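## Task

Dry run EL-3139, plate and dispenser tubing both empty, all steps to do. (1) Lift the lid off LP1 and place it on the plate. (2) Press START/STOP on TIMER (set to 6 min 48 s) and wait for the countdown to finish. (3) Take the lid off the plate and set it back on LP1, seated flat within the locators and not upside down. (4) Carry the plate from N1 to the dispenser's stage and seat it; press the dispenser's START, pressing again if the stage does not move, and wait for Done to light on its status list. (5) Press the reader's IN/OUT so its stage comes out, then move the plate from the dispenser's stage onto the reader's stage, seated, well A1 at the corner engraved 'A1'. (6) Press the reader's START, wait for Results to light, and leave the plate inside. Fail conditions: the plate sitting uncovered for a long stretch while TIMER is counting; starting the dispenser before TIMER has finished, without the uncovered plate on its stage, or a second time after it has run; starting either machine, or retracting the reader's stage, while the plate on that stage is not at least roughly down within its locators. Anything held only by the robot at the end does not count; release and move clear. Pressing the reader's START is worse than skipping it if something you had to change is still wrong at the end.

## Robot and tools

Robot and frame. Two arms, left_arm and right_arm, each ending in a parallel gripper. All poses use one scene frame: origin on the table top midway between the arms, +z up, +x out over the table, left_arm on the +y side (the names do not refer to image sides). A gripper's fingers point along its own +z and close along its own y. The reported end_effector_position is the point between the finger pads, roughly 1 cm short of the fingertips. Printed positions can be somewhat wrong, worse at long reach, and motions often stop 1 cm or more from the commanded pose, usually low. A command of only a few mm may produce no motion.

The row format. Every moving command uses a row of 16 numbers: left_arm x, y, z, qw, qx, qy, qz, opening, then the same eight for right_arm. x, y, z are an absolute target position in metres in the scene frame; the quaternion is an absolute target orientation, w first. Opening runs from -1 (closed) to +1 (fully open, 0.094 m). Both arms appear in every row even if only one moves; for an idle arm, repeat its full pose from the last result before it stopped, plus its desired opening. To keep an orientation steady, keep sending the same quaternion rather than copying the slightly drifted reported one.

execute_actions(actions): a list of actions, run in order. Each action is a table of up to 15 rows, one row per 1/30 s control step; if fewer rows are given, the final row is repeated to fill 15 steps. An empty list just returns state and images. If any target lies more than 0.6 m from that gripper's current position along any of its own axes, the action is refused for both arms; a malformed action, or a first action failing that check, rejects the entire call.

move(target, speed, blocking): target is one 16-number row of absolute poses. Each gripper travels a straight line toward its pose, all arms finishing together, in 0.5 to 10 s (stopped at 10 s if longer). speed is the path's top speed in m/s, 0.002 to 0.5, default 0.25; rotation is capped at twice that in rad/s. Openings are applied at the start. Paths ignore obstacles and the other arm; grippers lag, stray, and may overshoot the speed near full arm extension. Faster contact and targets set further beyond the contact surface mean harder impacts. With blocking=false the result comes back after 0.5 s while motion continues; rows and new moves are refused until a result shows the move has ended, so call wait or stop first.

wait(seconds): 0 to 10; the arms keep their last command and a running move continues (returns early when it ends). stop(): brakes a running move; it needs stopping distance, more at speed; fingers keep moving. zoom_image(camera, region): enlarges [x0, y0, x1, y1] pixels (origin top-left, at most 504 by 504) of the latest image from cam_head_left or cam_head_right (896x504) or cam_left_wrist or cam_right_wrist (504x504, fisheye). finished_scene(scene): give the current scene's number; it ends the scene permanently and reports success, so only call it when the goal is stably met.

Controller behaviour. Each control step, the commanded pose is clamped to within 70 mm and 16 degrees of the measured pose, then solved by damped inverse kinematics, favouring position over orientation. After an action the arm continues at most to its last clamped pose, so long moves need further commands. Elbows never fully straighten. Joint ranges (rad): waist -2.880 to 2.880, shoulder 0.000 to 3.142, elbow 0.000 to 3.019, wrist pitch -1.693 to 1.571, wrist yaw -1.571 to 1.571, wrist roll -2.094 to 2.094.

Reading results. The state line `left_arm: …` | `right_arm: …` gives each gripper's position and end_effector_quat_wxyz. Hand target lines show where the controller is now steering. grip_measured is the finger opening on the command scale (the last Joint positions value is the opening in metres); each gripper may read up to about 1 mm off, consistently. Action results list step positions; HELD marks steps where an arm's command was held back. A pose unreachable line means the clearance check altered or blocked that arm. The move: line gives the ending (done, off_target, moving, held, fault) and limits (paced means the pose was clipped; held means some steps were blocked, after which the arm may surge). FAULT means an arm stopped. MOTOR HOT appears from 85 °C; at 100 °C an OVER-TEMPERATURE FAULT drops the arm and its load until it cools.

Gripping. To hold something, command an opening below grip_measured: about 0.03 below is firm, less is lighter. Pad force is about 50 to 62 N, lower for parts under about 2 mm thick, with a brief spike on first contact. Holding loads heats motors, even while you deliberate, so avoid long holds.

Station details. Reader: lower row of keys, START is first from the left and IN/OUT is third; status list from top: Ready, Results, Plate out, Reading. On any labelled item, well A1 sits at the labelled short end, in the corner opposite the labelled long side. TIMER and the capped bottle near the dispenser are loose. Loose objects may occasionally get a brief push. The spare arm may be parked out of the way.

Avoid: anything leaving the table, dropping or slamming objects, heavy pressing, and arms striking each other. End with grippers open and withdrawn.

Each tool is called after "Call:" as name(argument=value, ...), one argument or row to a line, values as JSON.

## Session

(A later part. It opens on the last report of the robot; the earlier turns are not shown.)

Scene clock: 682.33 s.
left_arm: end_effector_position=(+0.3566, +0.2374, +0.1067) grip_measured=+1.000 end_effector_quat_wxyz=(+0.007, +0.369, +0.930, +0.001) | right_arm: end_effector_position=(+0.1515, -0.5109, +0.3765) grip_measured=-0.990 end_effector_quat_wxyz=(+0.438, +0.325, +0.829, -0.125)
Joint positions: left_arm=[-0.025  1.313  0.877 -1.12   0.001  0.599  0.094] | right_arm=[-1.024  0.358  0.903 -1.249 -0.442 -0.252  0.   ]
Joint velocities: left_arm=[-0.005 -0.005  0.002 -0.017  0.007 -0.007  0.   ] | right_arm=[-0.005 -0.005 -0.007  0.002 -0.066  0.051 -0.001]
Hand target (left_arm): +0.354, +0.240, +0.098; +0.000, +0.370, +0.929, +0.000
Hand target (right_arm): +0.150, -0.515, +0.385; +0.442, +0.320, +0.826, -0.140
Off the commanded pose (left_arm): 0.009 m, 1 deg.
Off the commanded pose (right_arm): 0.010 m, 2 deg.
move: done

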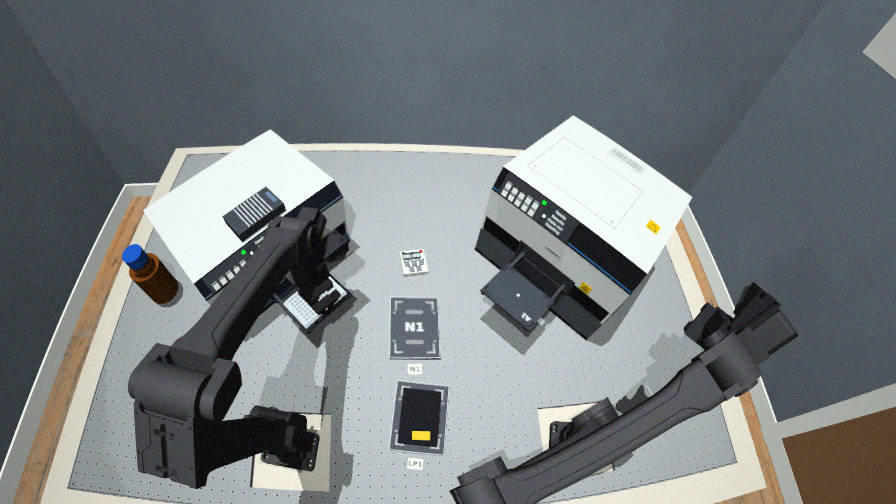

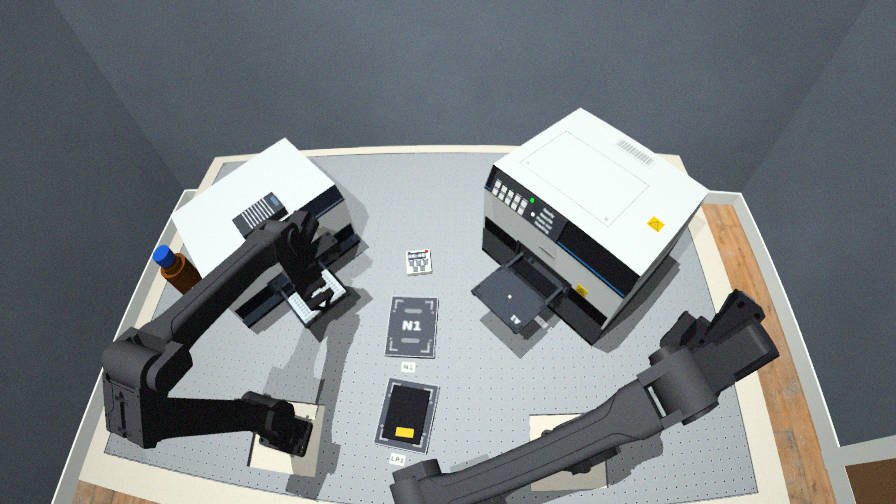

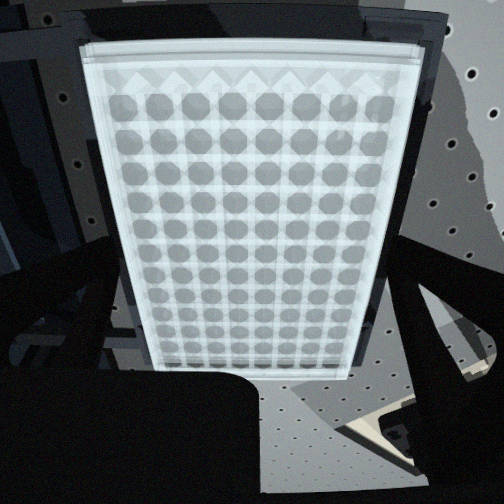

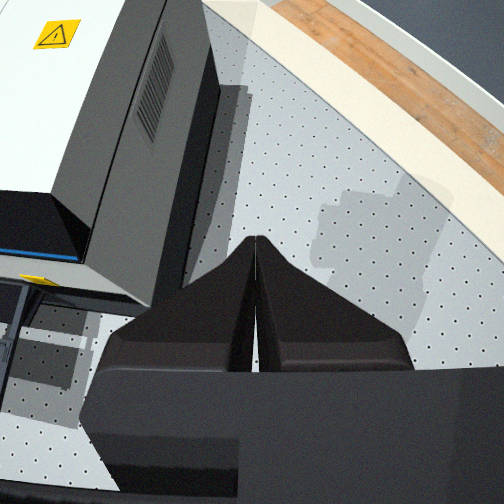

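Call:
move(
  target=[0.354,0.240,0.098,0,0.37,0.929,0,0.71,0.15,-0.515,0.385,0.442,0.32,0.826,-0.14,-1],
)

Call:
move(
  target=[0.37,0.235,0.16,0.016,0.368,0.9297,0.004,0.71,0.15,-0.515,0.385,0.442,0.32,0.826,-0.14,-1],
  speed=0.07,
)

Scene clock: 685.00 s.
left_arm: end_effector_position=(+0.3566, +0.2374, +0.1067) grip_measured=+0.747 end_effector_quat_wxyz=(+0.007, +0.369, +0.930, +0.001) | right_arm: end_effector_position=(+0.1514, -0.5109, +0.3765) grip_measured=-0.990 end_effector_quat_wxyz=(+0.438, +0.325, +0.829, -0.125)
Joint positions: left_arm=[-0.025  1.313  0.877 -1.12   0.001  0.599  0.082] | right_arm=[-1.024  0.358  0.903 -1.249 -0.442 -0.254  0.   ]
Joint velocities: left_arm=[-0.024 -0.005 -0.002  0.002 -0.007  0.007 -0.   ] | right_arm=[-0.005 -0.015 -0.027 -0.007  0.051 -0.066 -0.   ]
Hand target (left_arm): +0.354, +0.240, +0.098; -0.000, +0.370, +0.929, +0.000
Hand target (right_arm): +0.150, -0.515, +0.385; +0.442, +0.320, +0.826, -0.140
Off the commanded pose (left_arm): 0.009 m, 1 deg.
Off the commanded pose (right_arm): 0.010 m, 2 deg.
move: done

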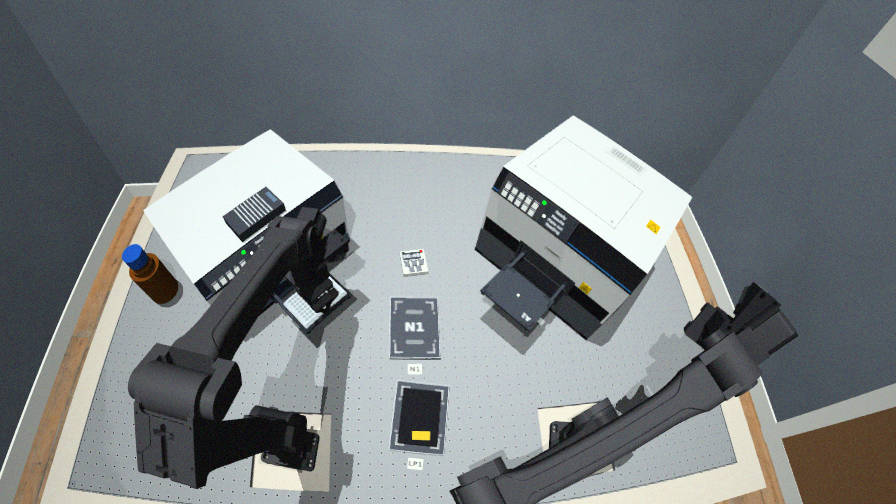

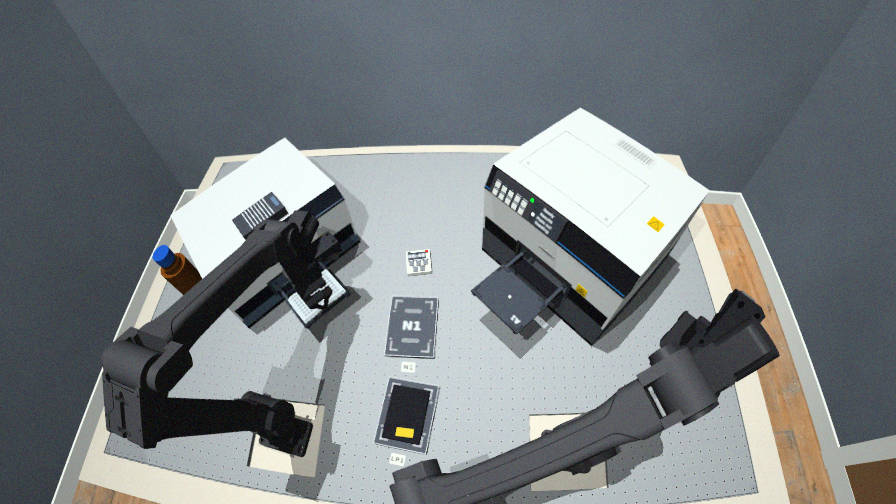

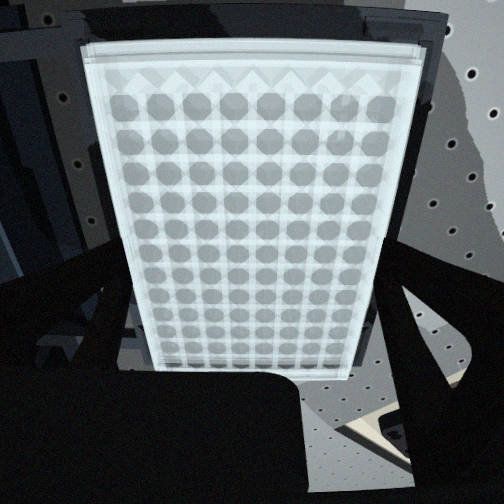

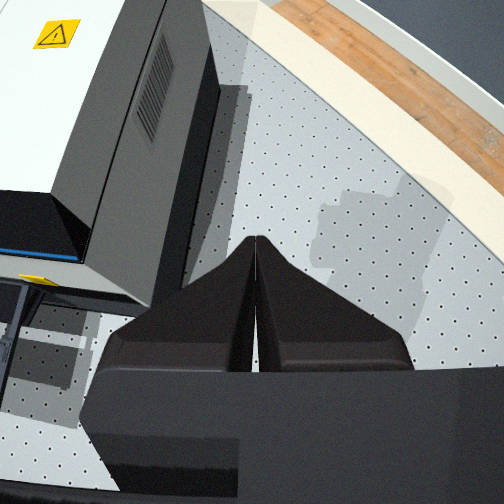

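Scene clock: 686.17 s.
left_arm: end_effector_position=(+0.3513, +0.2379, +0.1374) grip_measured=+0.747 end_effector_quat_wxyz=(-0.009, +0.369, +0.930, -0.004) | right_arm: end_effector_position=(+0.1514, -0.5109, +0.3765) grip_measured=-0.990 end_effector_quat_wxyz=(+0.438, +0.325, +0.829, -0.125)
Joint positions: left_arm=[-0.025  1.287  0.94  -1.243  0.003  0.599  0.082] | right_arm=[-1.024  0.358  0.903 -1.249 -0.442 -0.254  0.   ]
Joint velocities: left_arm=[-0.015 -0.015  0.002  0.002 -0.081  0.051 -0.001] | right_arm=[ 0.015 -0.005 -0.007  0.002 -0.007  0.007  0.   ]
Hand target (left_arm): +0.368, +0.235, +0.160; +0.016, +0.368, +0.930, +0.004
Hand target (right_arm): +0.150, -0.515, +0.385; +0.442, +0.320, +0.826, -0.140
Off the commanded pose (left_arm): 0.029 m, 3 deg.
Off the commanded pose (right_arm): 0.010 m, 2 deg.
move: off_target (left_arm)

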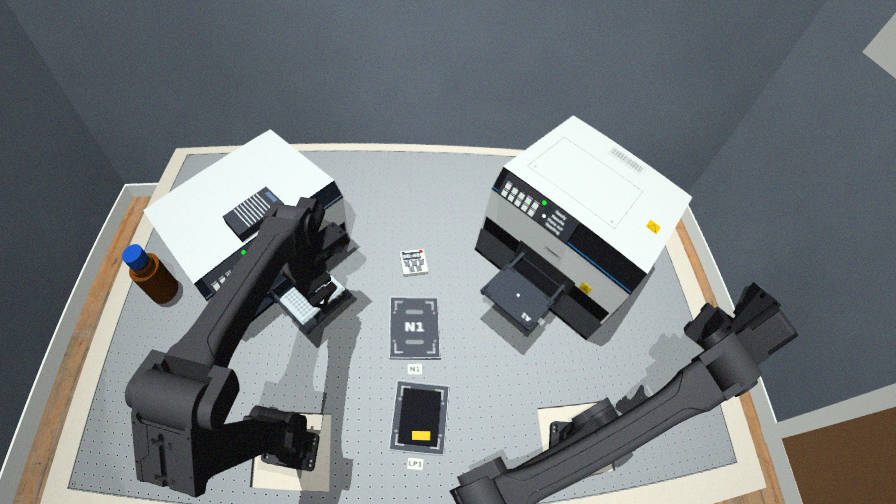

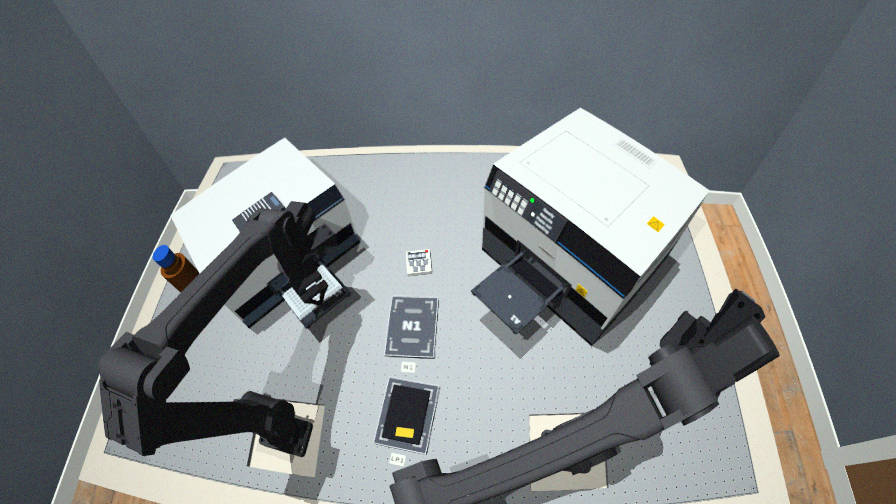

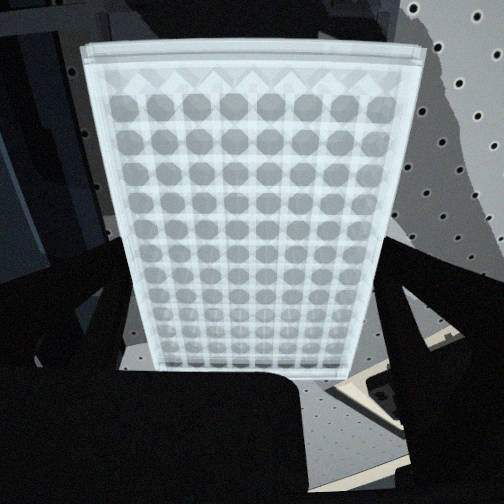

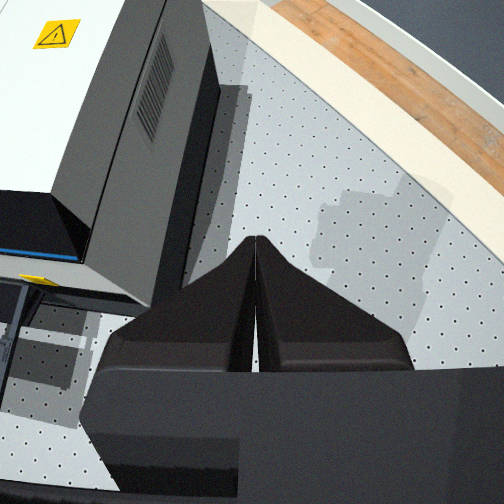

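Call:
move(
  target=[0.34,-0.215,0.275,0,-0.39,0.921,0,0.71,0.15,-0.515,0.385,0.442,0.32,0.826,-0.14,-1],
  speed=0.3,
)

Call:
move(
  target=[0.34,-0.215,0.19,0,-0.39,0.921,0,0.71,0.15,-0.515,0.385,0.442,0.32,0.826,-0.14,-1],
  speed=0.1,
)

Scene clock: 692.50 s.
left_arm: end_effector_position=(+0.3252, -0.2029, +0.2621) grip_measured=+0.747 end_effector_quat_wxyz=(-0.008, -0.382, +0.924, +0.005) | right_arm: end_effector_position=(+0.1514, -0.5109, +0.3765) grip_measured=-0.990 end_effector_quat_wxyz=(+0.438, +0.325, +0.829, -0.125)
Joint positions: left_arm=[-0.882  1.886  1.986 -1.685  0.015 -1.797  0.082] | right_arm=[-1.024  0.358  0.903 -1.249 -0.442 -0.254  0.   ]
Joint velocities: left_arm=[-0.015  0.005 -0.002  0.002 -0.022 -0.066  0.   ] | right_arm=[ 0.005 -0.024  0.007 -0.002 -0.051 -0.066  0.   ]
Hand target (left_arm): +0.332, -0.213, +0.275; -0.004, -0.389, +0.921, -0.010
Hand target (right_arm): +0.150, -0.515, +0.385; +0.442, +0.320, +0.826, -0.140
Off the commanded pose (left_arm): 0.023 m, 1 deg.
Off the commanded pose (right_arm): 0.010 m, 2 deg.
joint sent to its limit (left arm) — the command would take joint 4 (wrist pitch) past its lower limit, so that joint was sent only as far as its limit.
move: off_target (left_arm)

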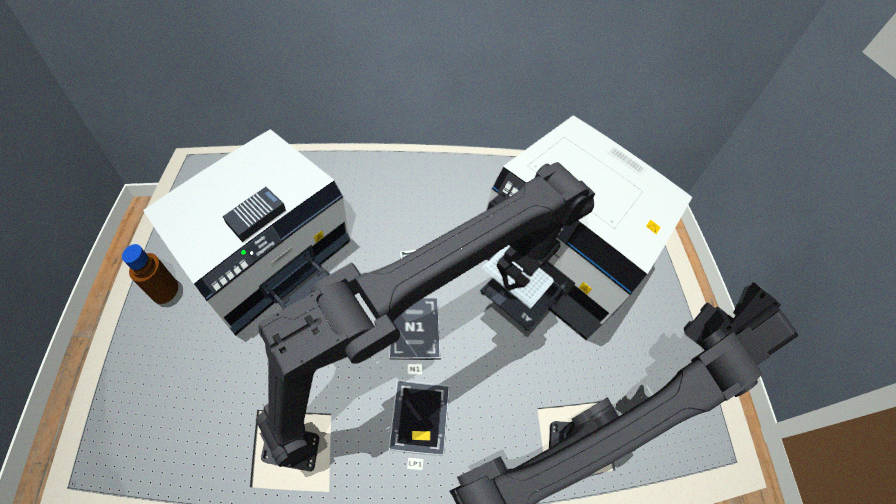

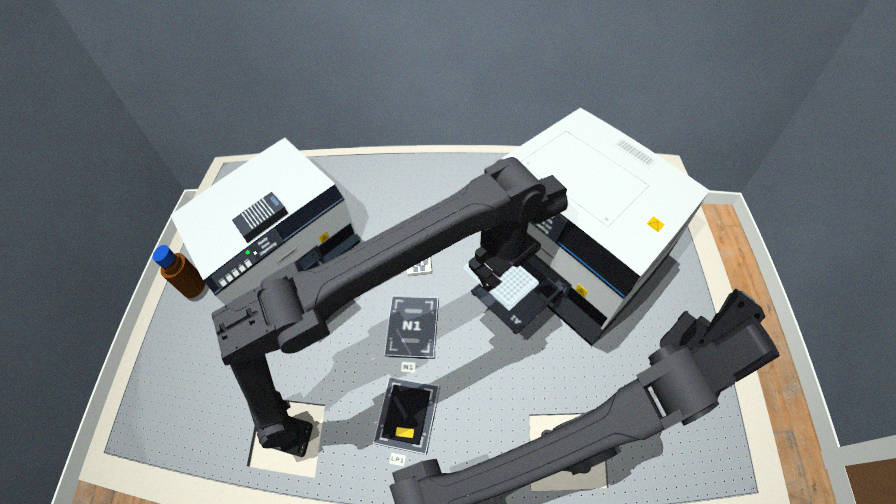

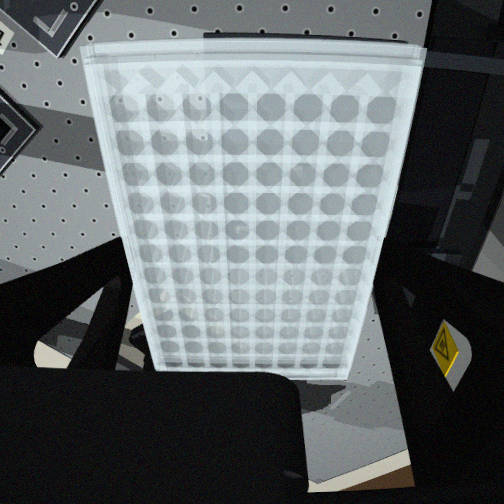

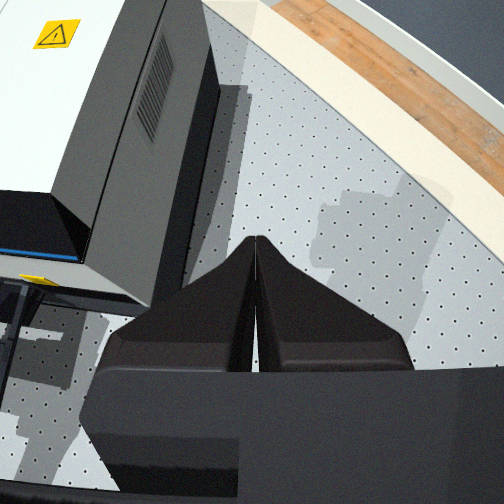

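Scene clock: 693.70 s.
left_arm: end_effector_position=(+0.3359, -0.2167, +0.2057) grip_measured=+0.747 end_effector_quat_wxyz=(-0.001, -0.383, +0.924, -0.010) | right_arm: end_effector_position=(+0.1514, -0.5109, +0.3765) grip_measured=-0.990 end_effector_quat_wxyz=(+0.438, +0.325, +0.829, -0.125)
Joint positions: left_arm=[-0.882  1.908  1.872 -1.514  0.004 -1.798  0.082] | right_arm=[-1.024  0.358  0.903 -1.249 -0.442 -0.254  0.   ]
Joint velocities: left_arm=[ 0.005 -0.005 -0.002  0.002 -0.037  0.007  0.   ] | right_arm=[-0.015 -0.005 -0.002  0.012  0.022  0.022  0.   ]
Hand target (left_arm): +0.340, -0.215, +0.190; -0.000, -0.390, +0.921, +0.000
Hand target (right_arm): +0.150, -0.515, +0.385; +0.442, +0.320, +0.826, -0.140
Off the commanded pose (left_arm): 0.016 m, 1 deg.
Off the commanded pose (right_arm): 0.010 m, 2 deg.
move: off_target (left_arm)

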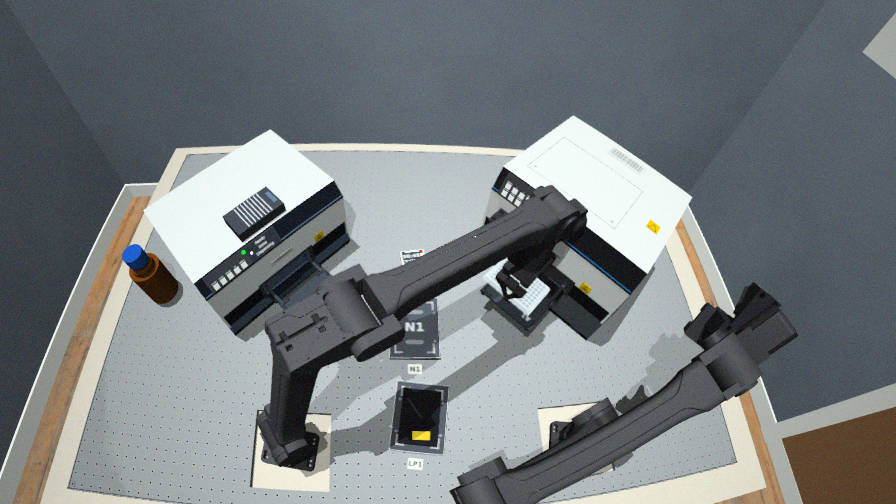

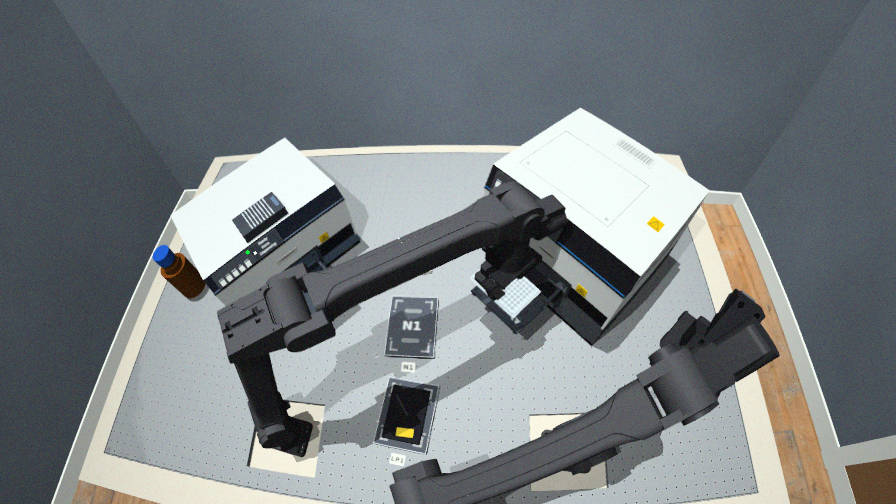

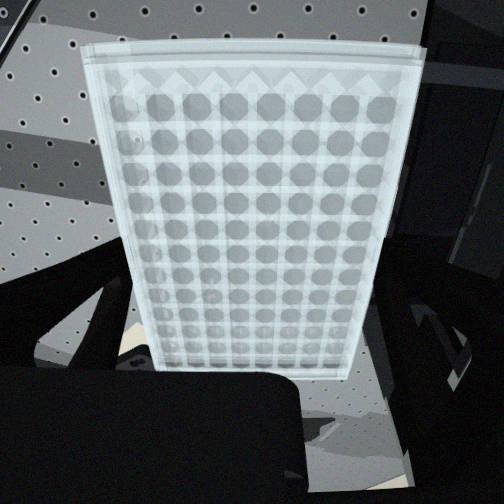

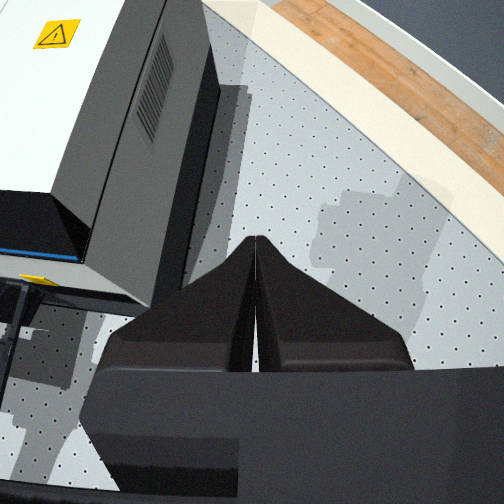

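Call:
move(
  target=[0.327,-0.231,0.172,0,-0.385,0.923,0,0.71,0.15,-0.515,0.385,0.442,0.32,0.826,-0.14,-1],
  speed=0.05,
)

Call:
zoom_image(
  camera="cam_left_wrist",
  region=[40,0,480,120],
)

Scene clock: 697.37 s.
left_arm: end_effector_position=(+0.3298, -0.2286, +0.1901) grip_measured=+0.747 end_effector_quat_wxyz=(-0.000, -0.382, +0.924, -0.012) | right_arm: end_effector_position=(+0.1514, -0.5109, +0.3765) grip_measured=-0.990 end_effector_quat_wxyz=(+0.438, +0.325, +0.829, -0.125)
Joint positions: left_arm=[-0.901  1.928  1.861 -1.48   0.004 -1.816  0.082] | right_arm=[-1.024  0.358  0.903 -1.249 -0.442 -0.254  0.   ]
Joint velocities: left_arm=[-0.015 -0.005  0.012 -0.012 -0.022  0.022  0.001] | right_arm=[-0.005  0.005  0.007 -0.007  0.022 -0.007  0.001]
Hand target (left_arm): +0.327, -0.231, +0.172; +0.000, -0.385, +0.923, +0.000
Hand target (right_arm): +0.150, -0.515, +0.385; +0.442, +0.320, +0.826, -0.140
Off the commanded pose (left_arm): 0.018 m, 1 deg.
Off the commanded pose (right_arm): 0.010 m, 2 deg.
move: off_target (left_arm)

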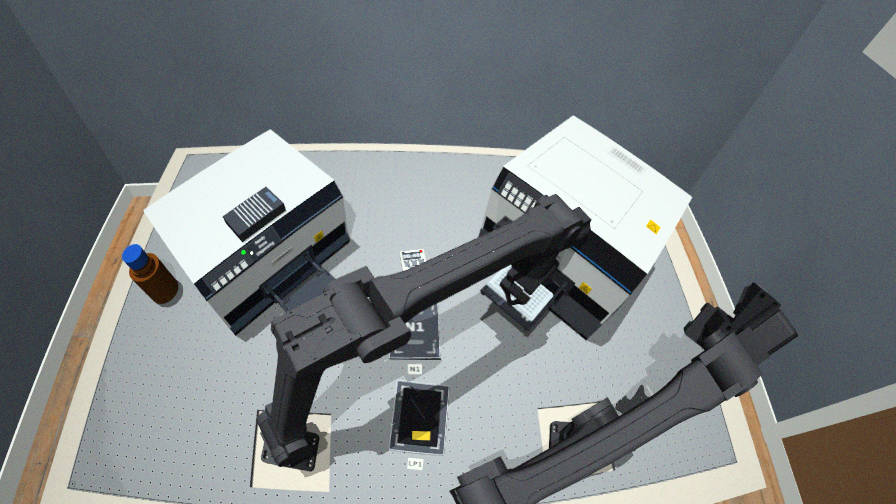

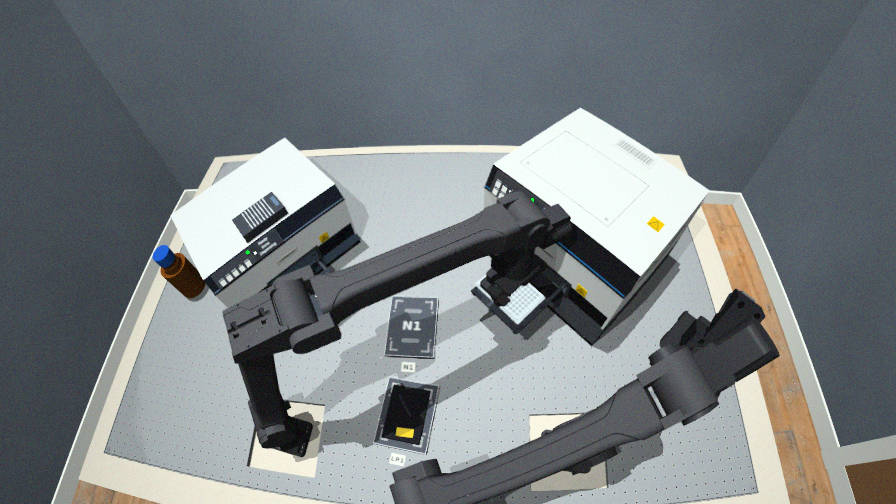

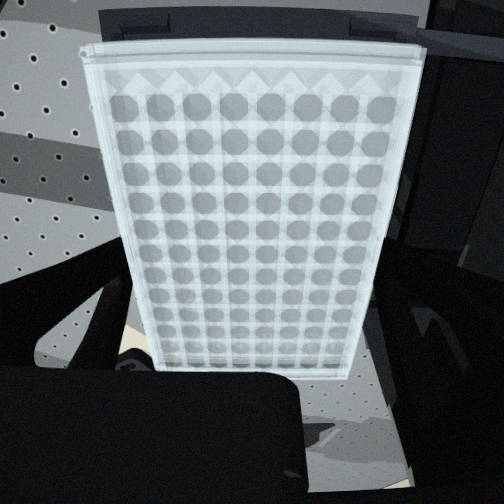

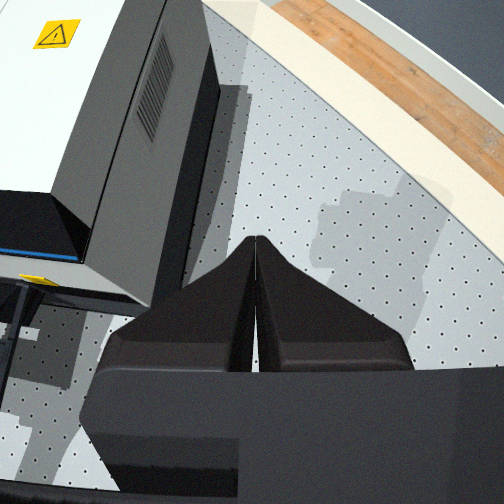

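Region (40, 0, 480, 120) of cam_left_wrist's 504x504 image, scaled by 1.145, with more detail than that image has; it fills the top 137 rows of this view, and the rest is white.

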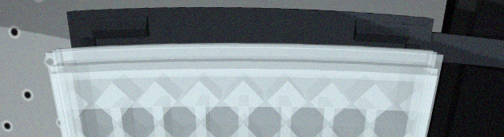

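Call:
move(
  target=[0.3245,-0.2335,0.158,0,-0.371,0.9286,0,0.71,0.15,-0.515,0.385,0.442,0.32,0.826,-0.14,-1],
  speed=0.03,
)

Scene clock: 701.17 s.
left_arm: end_effector_position=(+0.3291, -0.2306, +0.1793) grip_measured=+0.747 end_effector_quat_wxyz=(+0.000, -0.381, +0.924, -0.015) | right_arm: end_effector_position=(+0.1514, -0.5109, +0.3765) grip_measured=-0.990 end_effector_quat_wxyz=(+0.438, +0.325, +0.829, -0.125)
Joint positions: left_arm=[-0.904  1.931  1.836 -1.447  0.004 -1.816  0.082] | right_arm=[-1.024  0.358  0.903 -1.249 -0.442 -0.254  0.   ]
Joint velocities: left_arm=[-0.005  0.005  0.017  0.002  0.007 -0.007  0.   ] | right_arm=[ 0.005 -0.015 -0.017  0.002  0.022 -0.007 -0.001]
Hand target (left_arm): +0.324, -0.233, +0.158; +0.000, -0.371, +0.929, +0.000
Hand target (right_arm): +0.150, -0.515, +0.385; +0.442, +0.320, +0.826, -0.140
Off the commanded pose (left_arm): 0.022 m, 2 deg.
Off the commanded pose (right_arm): 0.010 m, 2 deg.
move: off_target (left_arm)

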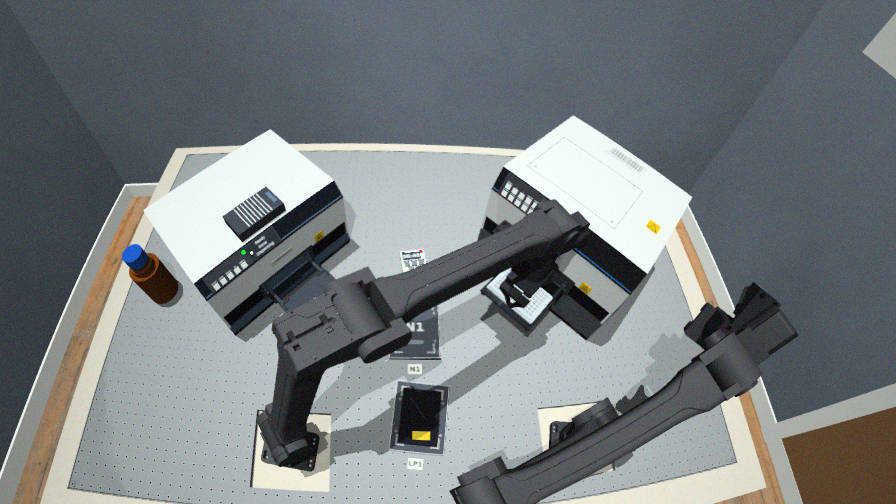

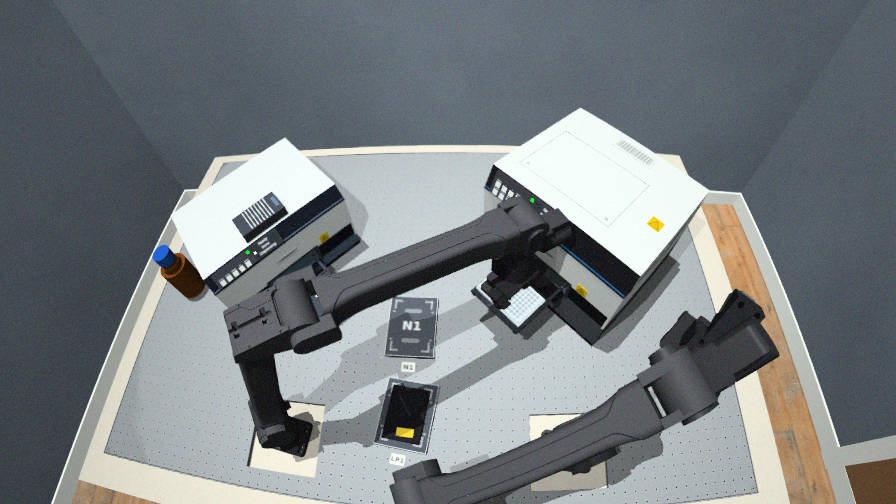

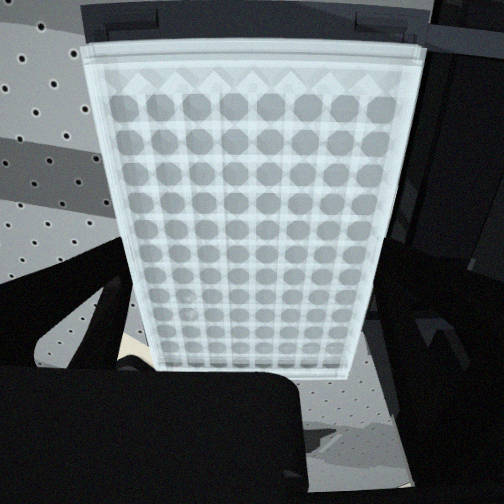

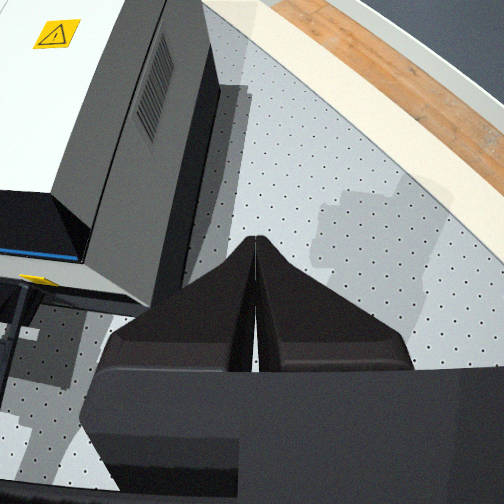

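Call:
move(
  target=[0.3255,-0.232,0.153,0,-0.368,0.9298,0,0.71,0.15,-0.515,0.385,0.442,0.32,0.826,-0.14,-1],
  speed=0.02,
)

Scene clock: 704.13 s.
left_arm: end_effector_position=(+0.3289, -0.2302, +0.1742) grip_measured=+0.747 end_effector_quat_wxyz=(+0.000, -0.378, +0.926, -0.015) | right_arm: end_effector_position=(+0.1514, -0.5109, +0.3765) grip_measured=-0.990 end_effector_quat_wxyz=(+0.438, +0.325, +0.829, -0.125)
Joint positions: left_arm=[-0.904  1.931  1.823 -1.434  0.004 -1.809  0.082] | right_arm=[-1.024  0.358  0.903 -1.249 -0.442 -0.254  0.   ]
Joint velocities: left_arm=[ 0.005 -0.005 -0.002  0.012  0.022  0.037 -0.   ] | right_arm=[-0.015  0.005  0.002  0.007  0.066 -0.022 -0.   ]
Hand target (left_arm): +0.325, -0.232, +0.153; +0.000, -0.368, +0.930, +0.000
Hand target (right_arm): +0.150, -0.515, +0.385; +0.442, +0.320, +0.826, -0.140
Off the commanded pose (left_arm): 0.022 m, 2 deg.
Off the commanded pose (right_arm): 0.010 m, 2 deg.
move: off_target (left_arm)

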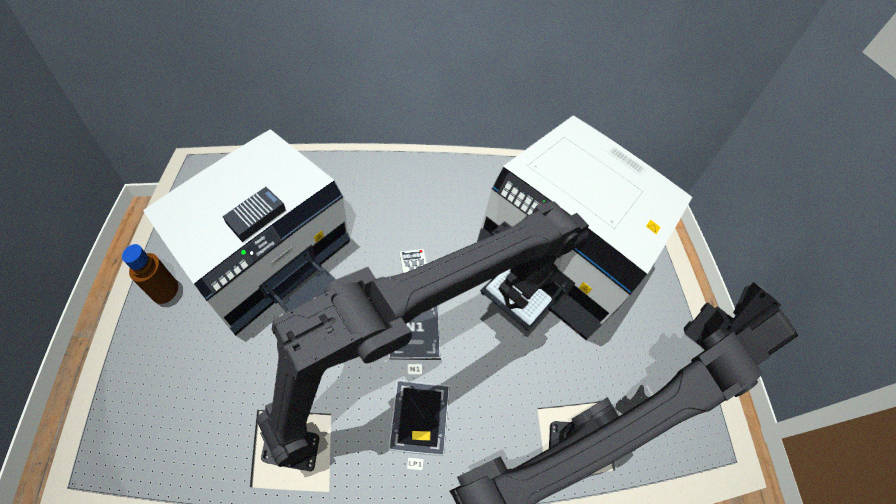

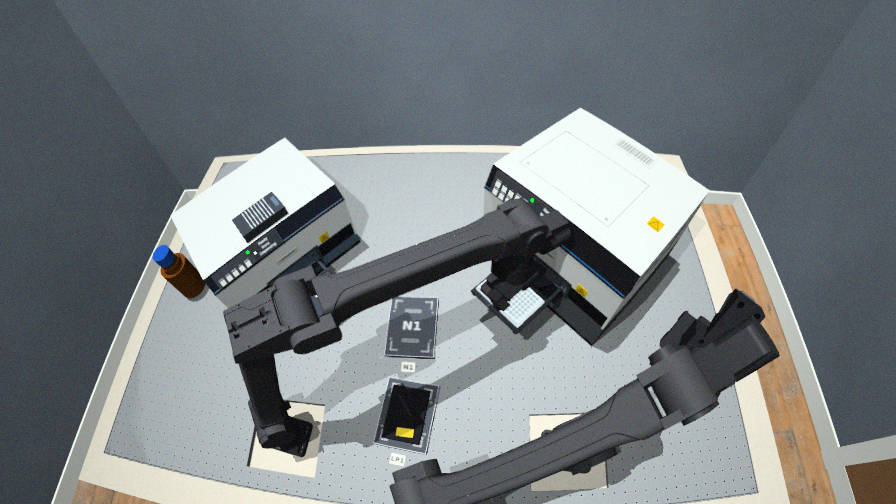

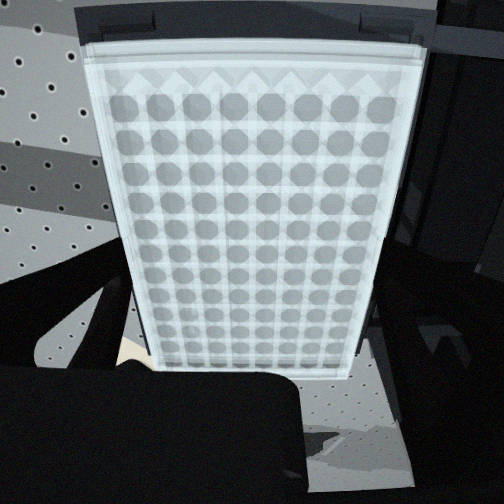

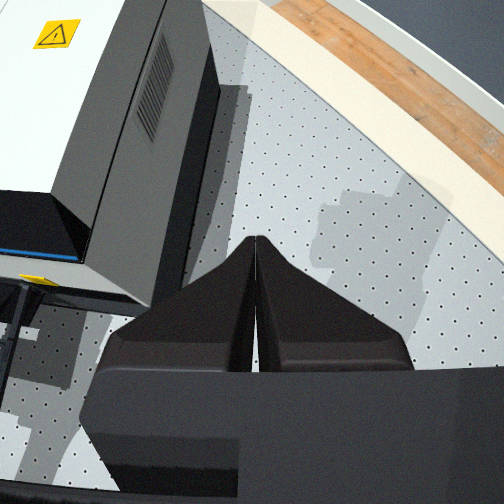

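Call:
move(
  target=[0.3257,-0.2323,0.144,0,-0.369,0.9294,0,0.71,0.15,-0.515,0.385,0.442,0.32,0.826,-0.14,-1],
  speed=0.02,
)

Scene clock: 706.97 s.
left_arm: end_effector_position=(+0.3293, -0.2305, +0.1689) grip_measured=+0.747 end_effector_quat_wxyz=(+0.001, -0.377, +0.926, -0.017) | right_arm: end_effector_position=(+0.1514, -0.5109, +0.3765) grip_measured=-0.990 end_effector_quat_wxyz=(+0.438, +0.325, +0.829, -0.125)
Joint positions: left_arm=[-0.904  1.931  1.809 -1.415  0.003 -1.808  0.082] | right_arm=[-1.024  0.358  0.903 -1.249 -0.442 -0.254  0.   ]
Joint velocities: left_arm=[ 0.015 -0.005 -0.007 -0.007  0.007 -0.022  0.001] | right_arm=[-0.005 -0.005 -0.027  0.002 -0.037 -0.037  0.002]
Hand target (left_arm): +0.325, -0.232, +0.144; +0.000, -0.369, +0.929, +0.000
Hand target (right_arm): +0.150, -0.515, +0.385; +0.442, +0.320, +0.826, -0.140
Off the commanded pose (left_arm): 0.025 m, 2 deg.
Off the commanded pose (right_arm): 0.010 m, 2 deg.
move: off_target (left_arm)

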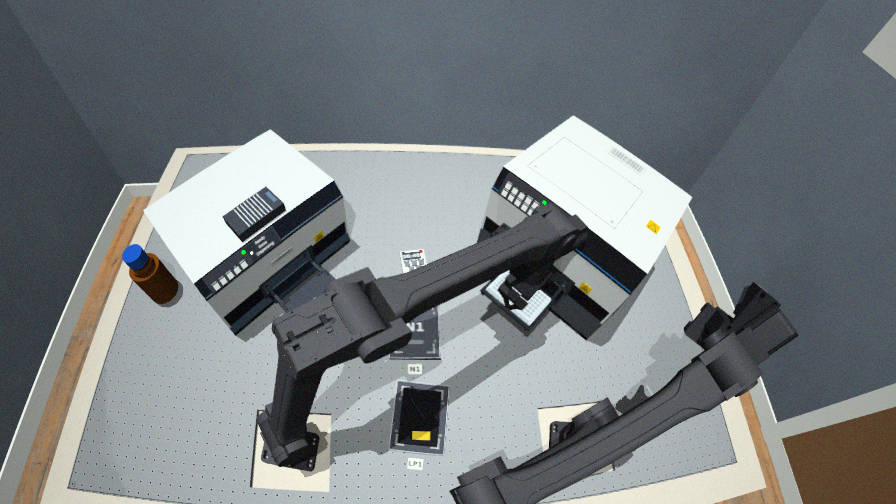

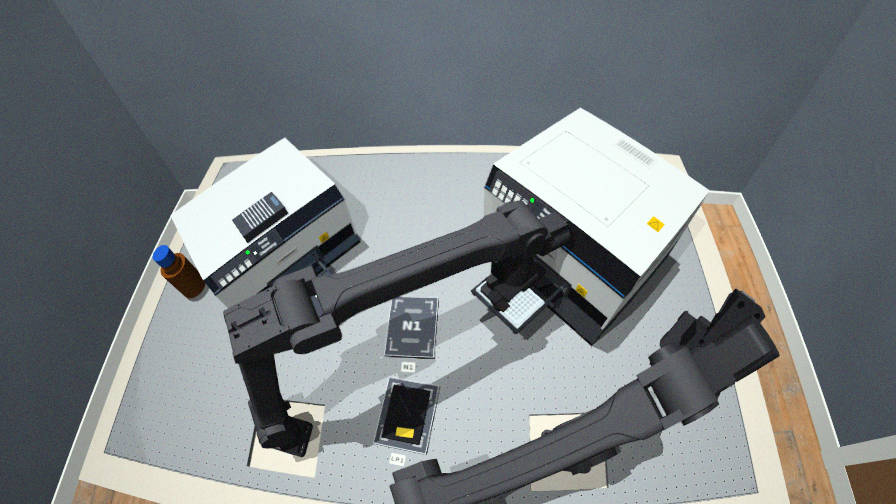

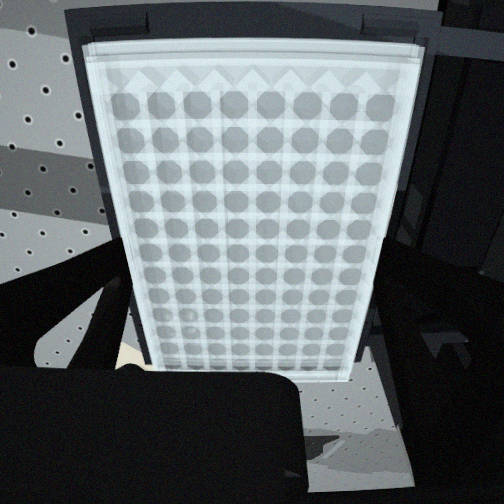

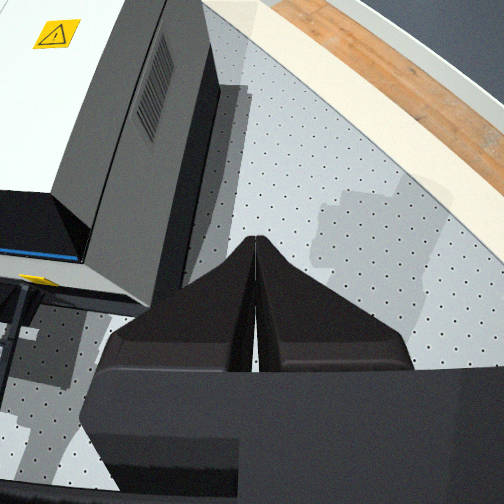

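Call:
execute_actions(
  actions=[
    [[0.3335,-0.2275,0.144,0,-0.372,0.9282,0,0.71,0.15,-0.515,0.385,0.442,0.32,0.826,-0.14,-1]],
  ],
)

Call:
zoom_image(
  camera="cam_head_right",
  region=[460,260,580,350],
)

Scene clock: 710.40 s.
left_arm: end_effector_position=(+0.3295, -0.2309, +0.1689) grip_measured=+0.747 end_effector_quat_wxyz=(+0.001, -0.374, +0.927, -0.018) | right_arm: end_effector_position=(+0.1514, -0.5109, +0.3765) grip_measured=-0.990 end_effector_quat_wxyz=(+0.438, +0.325, +0.829, -0.125)
Joint positions: left_arm=[-0.904  1.931  1.809 -1.413  0.003 -1.801  0.082] | right_arm=[-1.024  0.358  0.903 -1.249 -0.442 -0.254  0.   ]
Joint velocities: left_arm=[-0.005 -0.015  0.012 -0.007  0.022  0.066  0.001] | right_arm=[-0.005 -0.005 -0.002 -0.007  0.022 -0.051  0.   ]
Hand target (left_arm): +0.333, -0.227, +0.144; +0.000, -0.372, +0.928, +0.000
Hand target (right_arm): +0.150, -0.515, +0.385; +0.442, +0.320, +0.826, -0.140
Off the commanded pose (left_arm): 0.025 m, 2 deg.
Off the commanded pose (right_arm): 0.010 m, 2 deg.
Step readings (end_effector_position):
0: left_arm (+0.3293, -0.2305, +0.1689) | right_arm (+0.1514, -0.5109, +0.3765)
1: left_arm (+0.3293, -0.2305, +0.1689) | right_arm (+0.1514, -0.5109, +0.3765)
2: left_arm (+0.3294, -0.2306, +0.1689) | right_arm (+0.1514, -0.5109, +0.3765)
4: left_arm (+0.3294, -0.2307, +0.1689) | right_arm (+0.1514, -0.5109, +0.3765)
8: left_arm (+0.3295, -0.2308, +0.1689) | right_arm (+0.1514, -0.5109, +0.3765)
15: end_effector_position above

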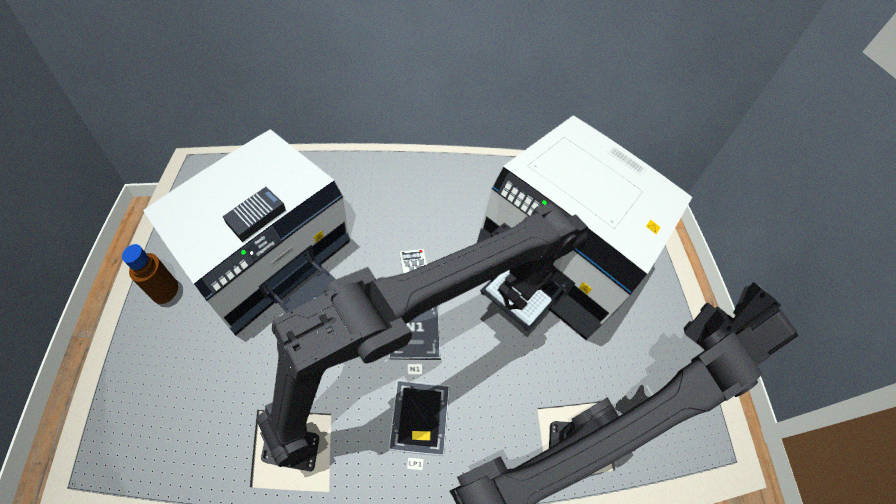

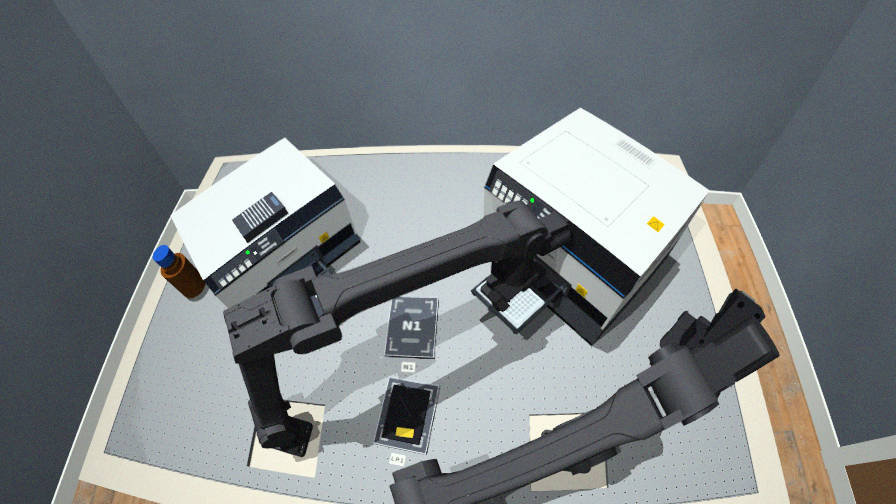

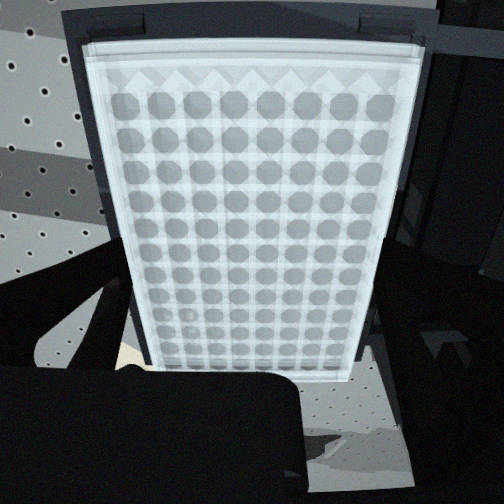

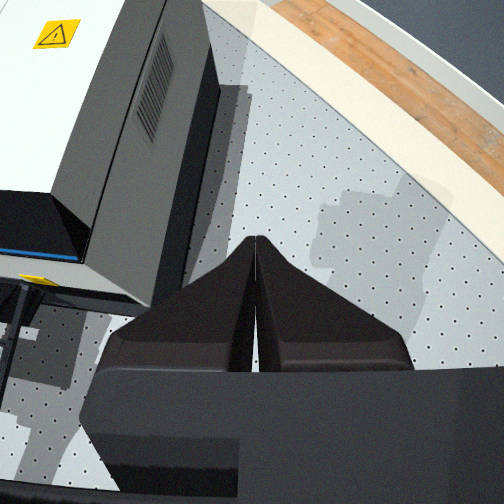

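Region (460, 260, 580, 350) of cam_head_right's 896x504 image, scaled by 4.200, with more detail than that image has; it fills the top 378 rows of this view, and the rest is white.

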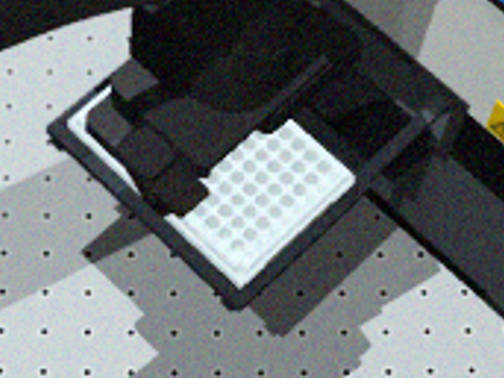

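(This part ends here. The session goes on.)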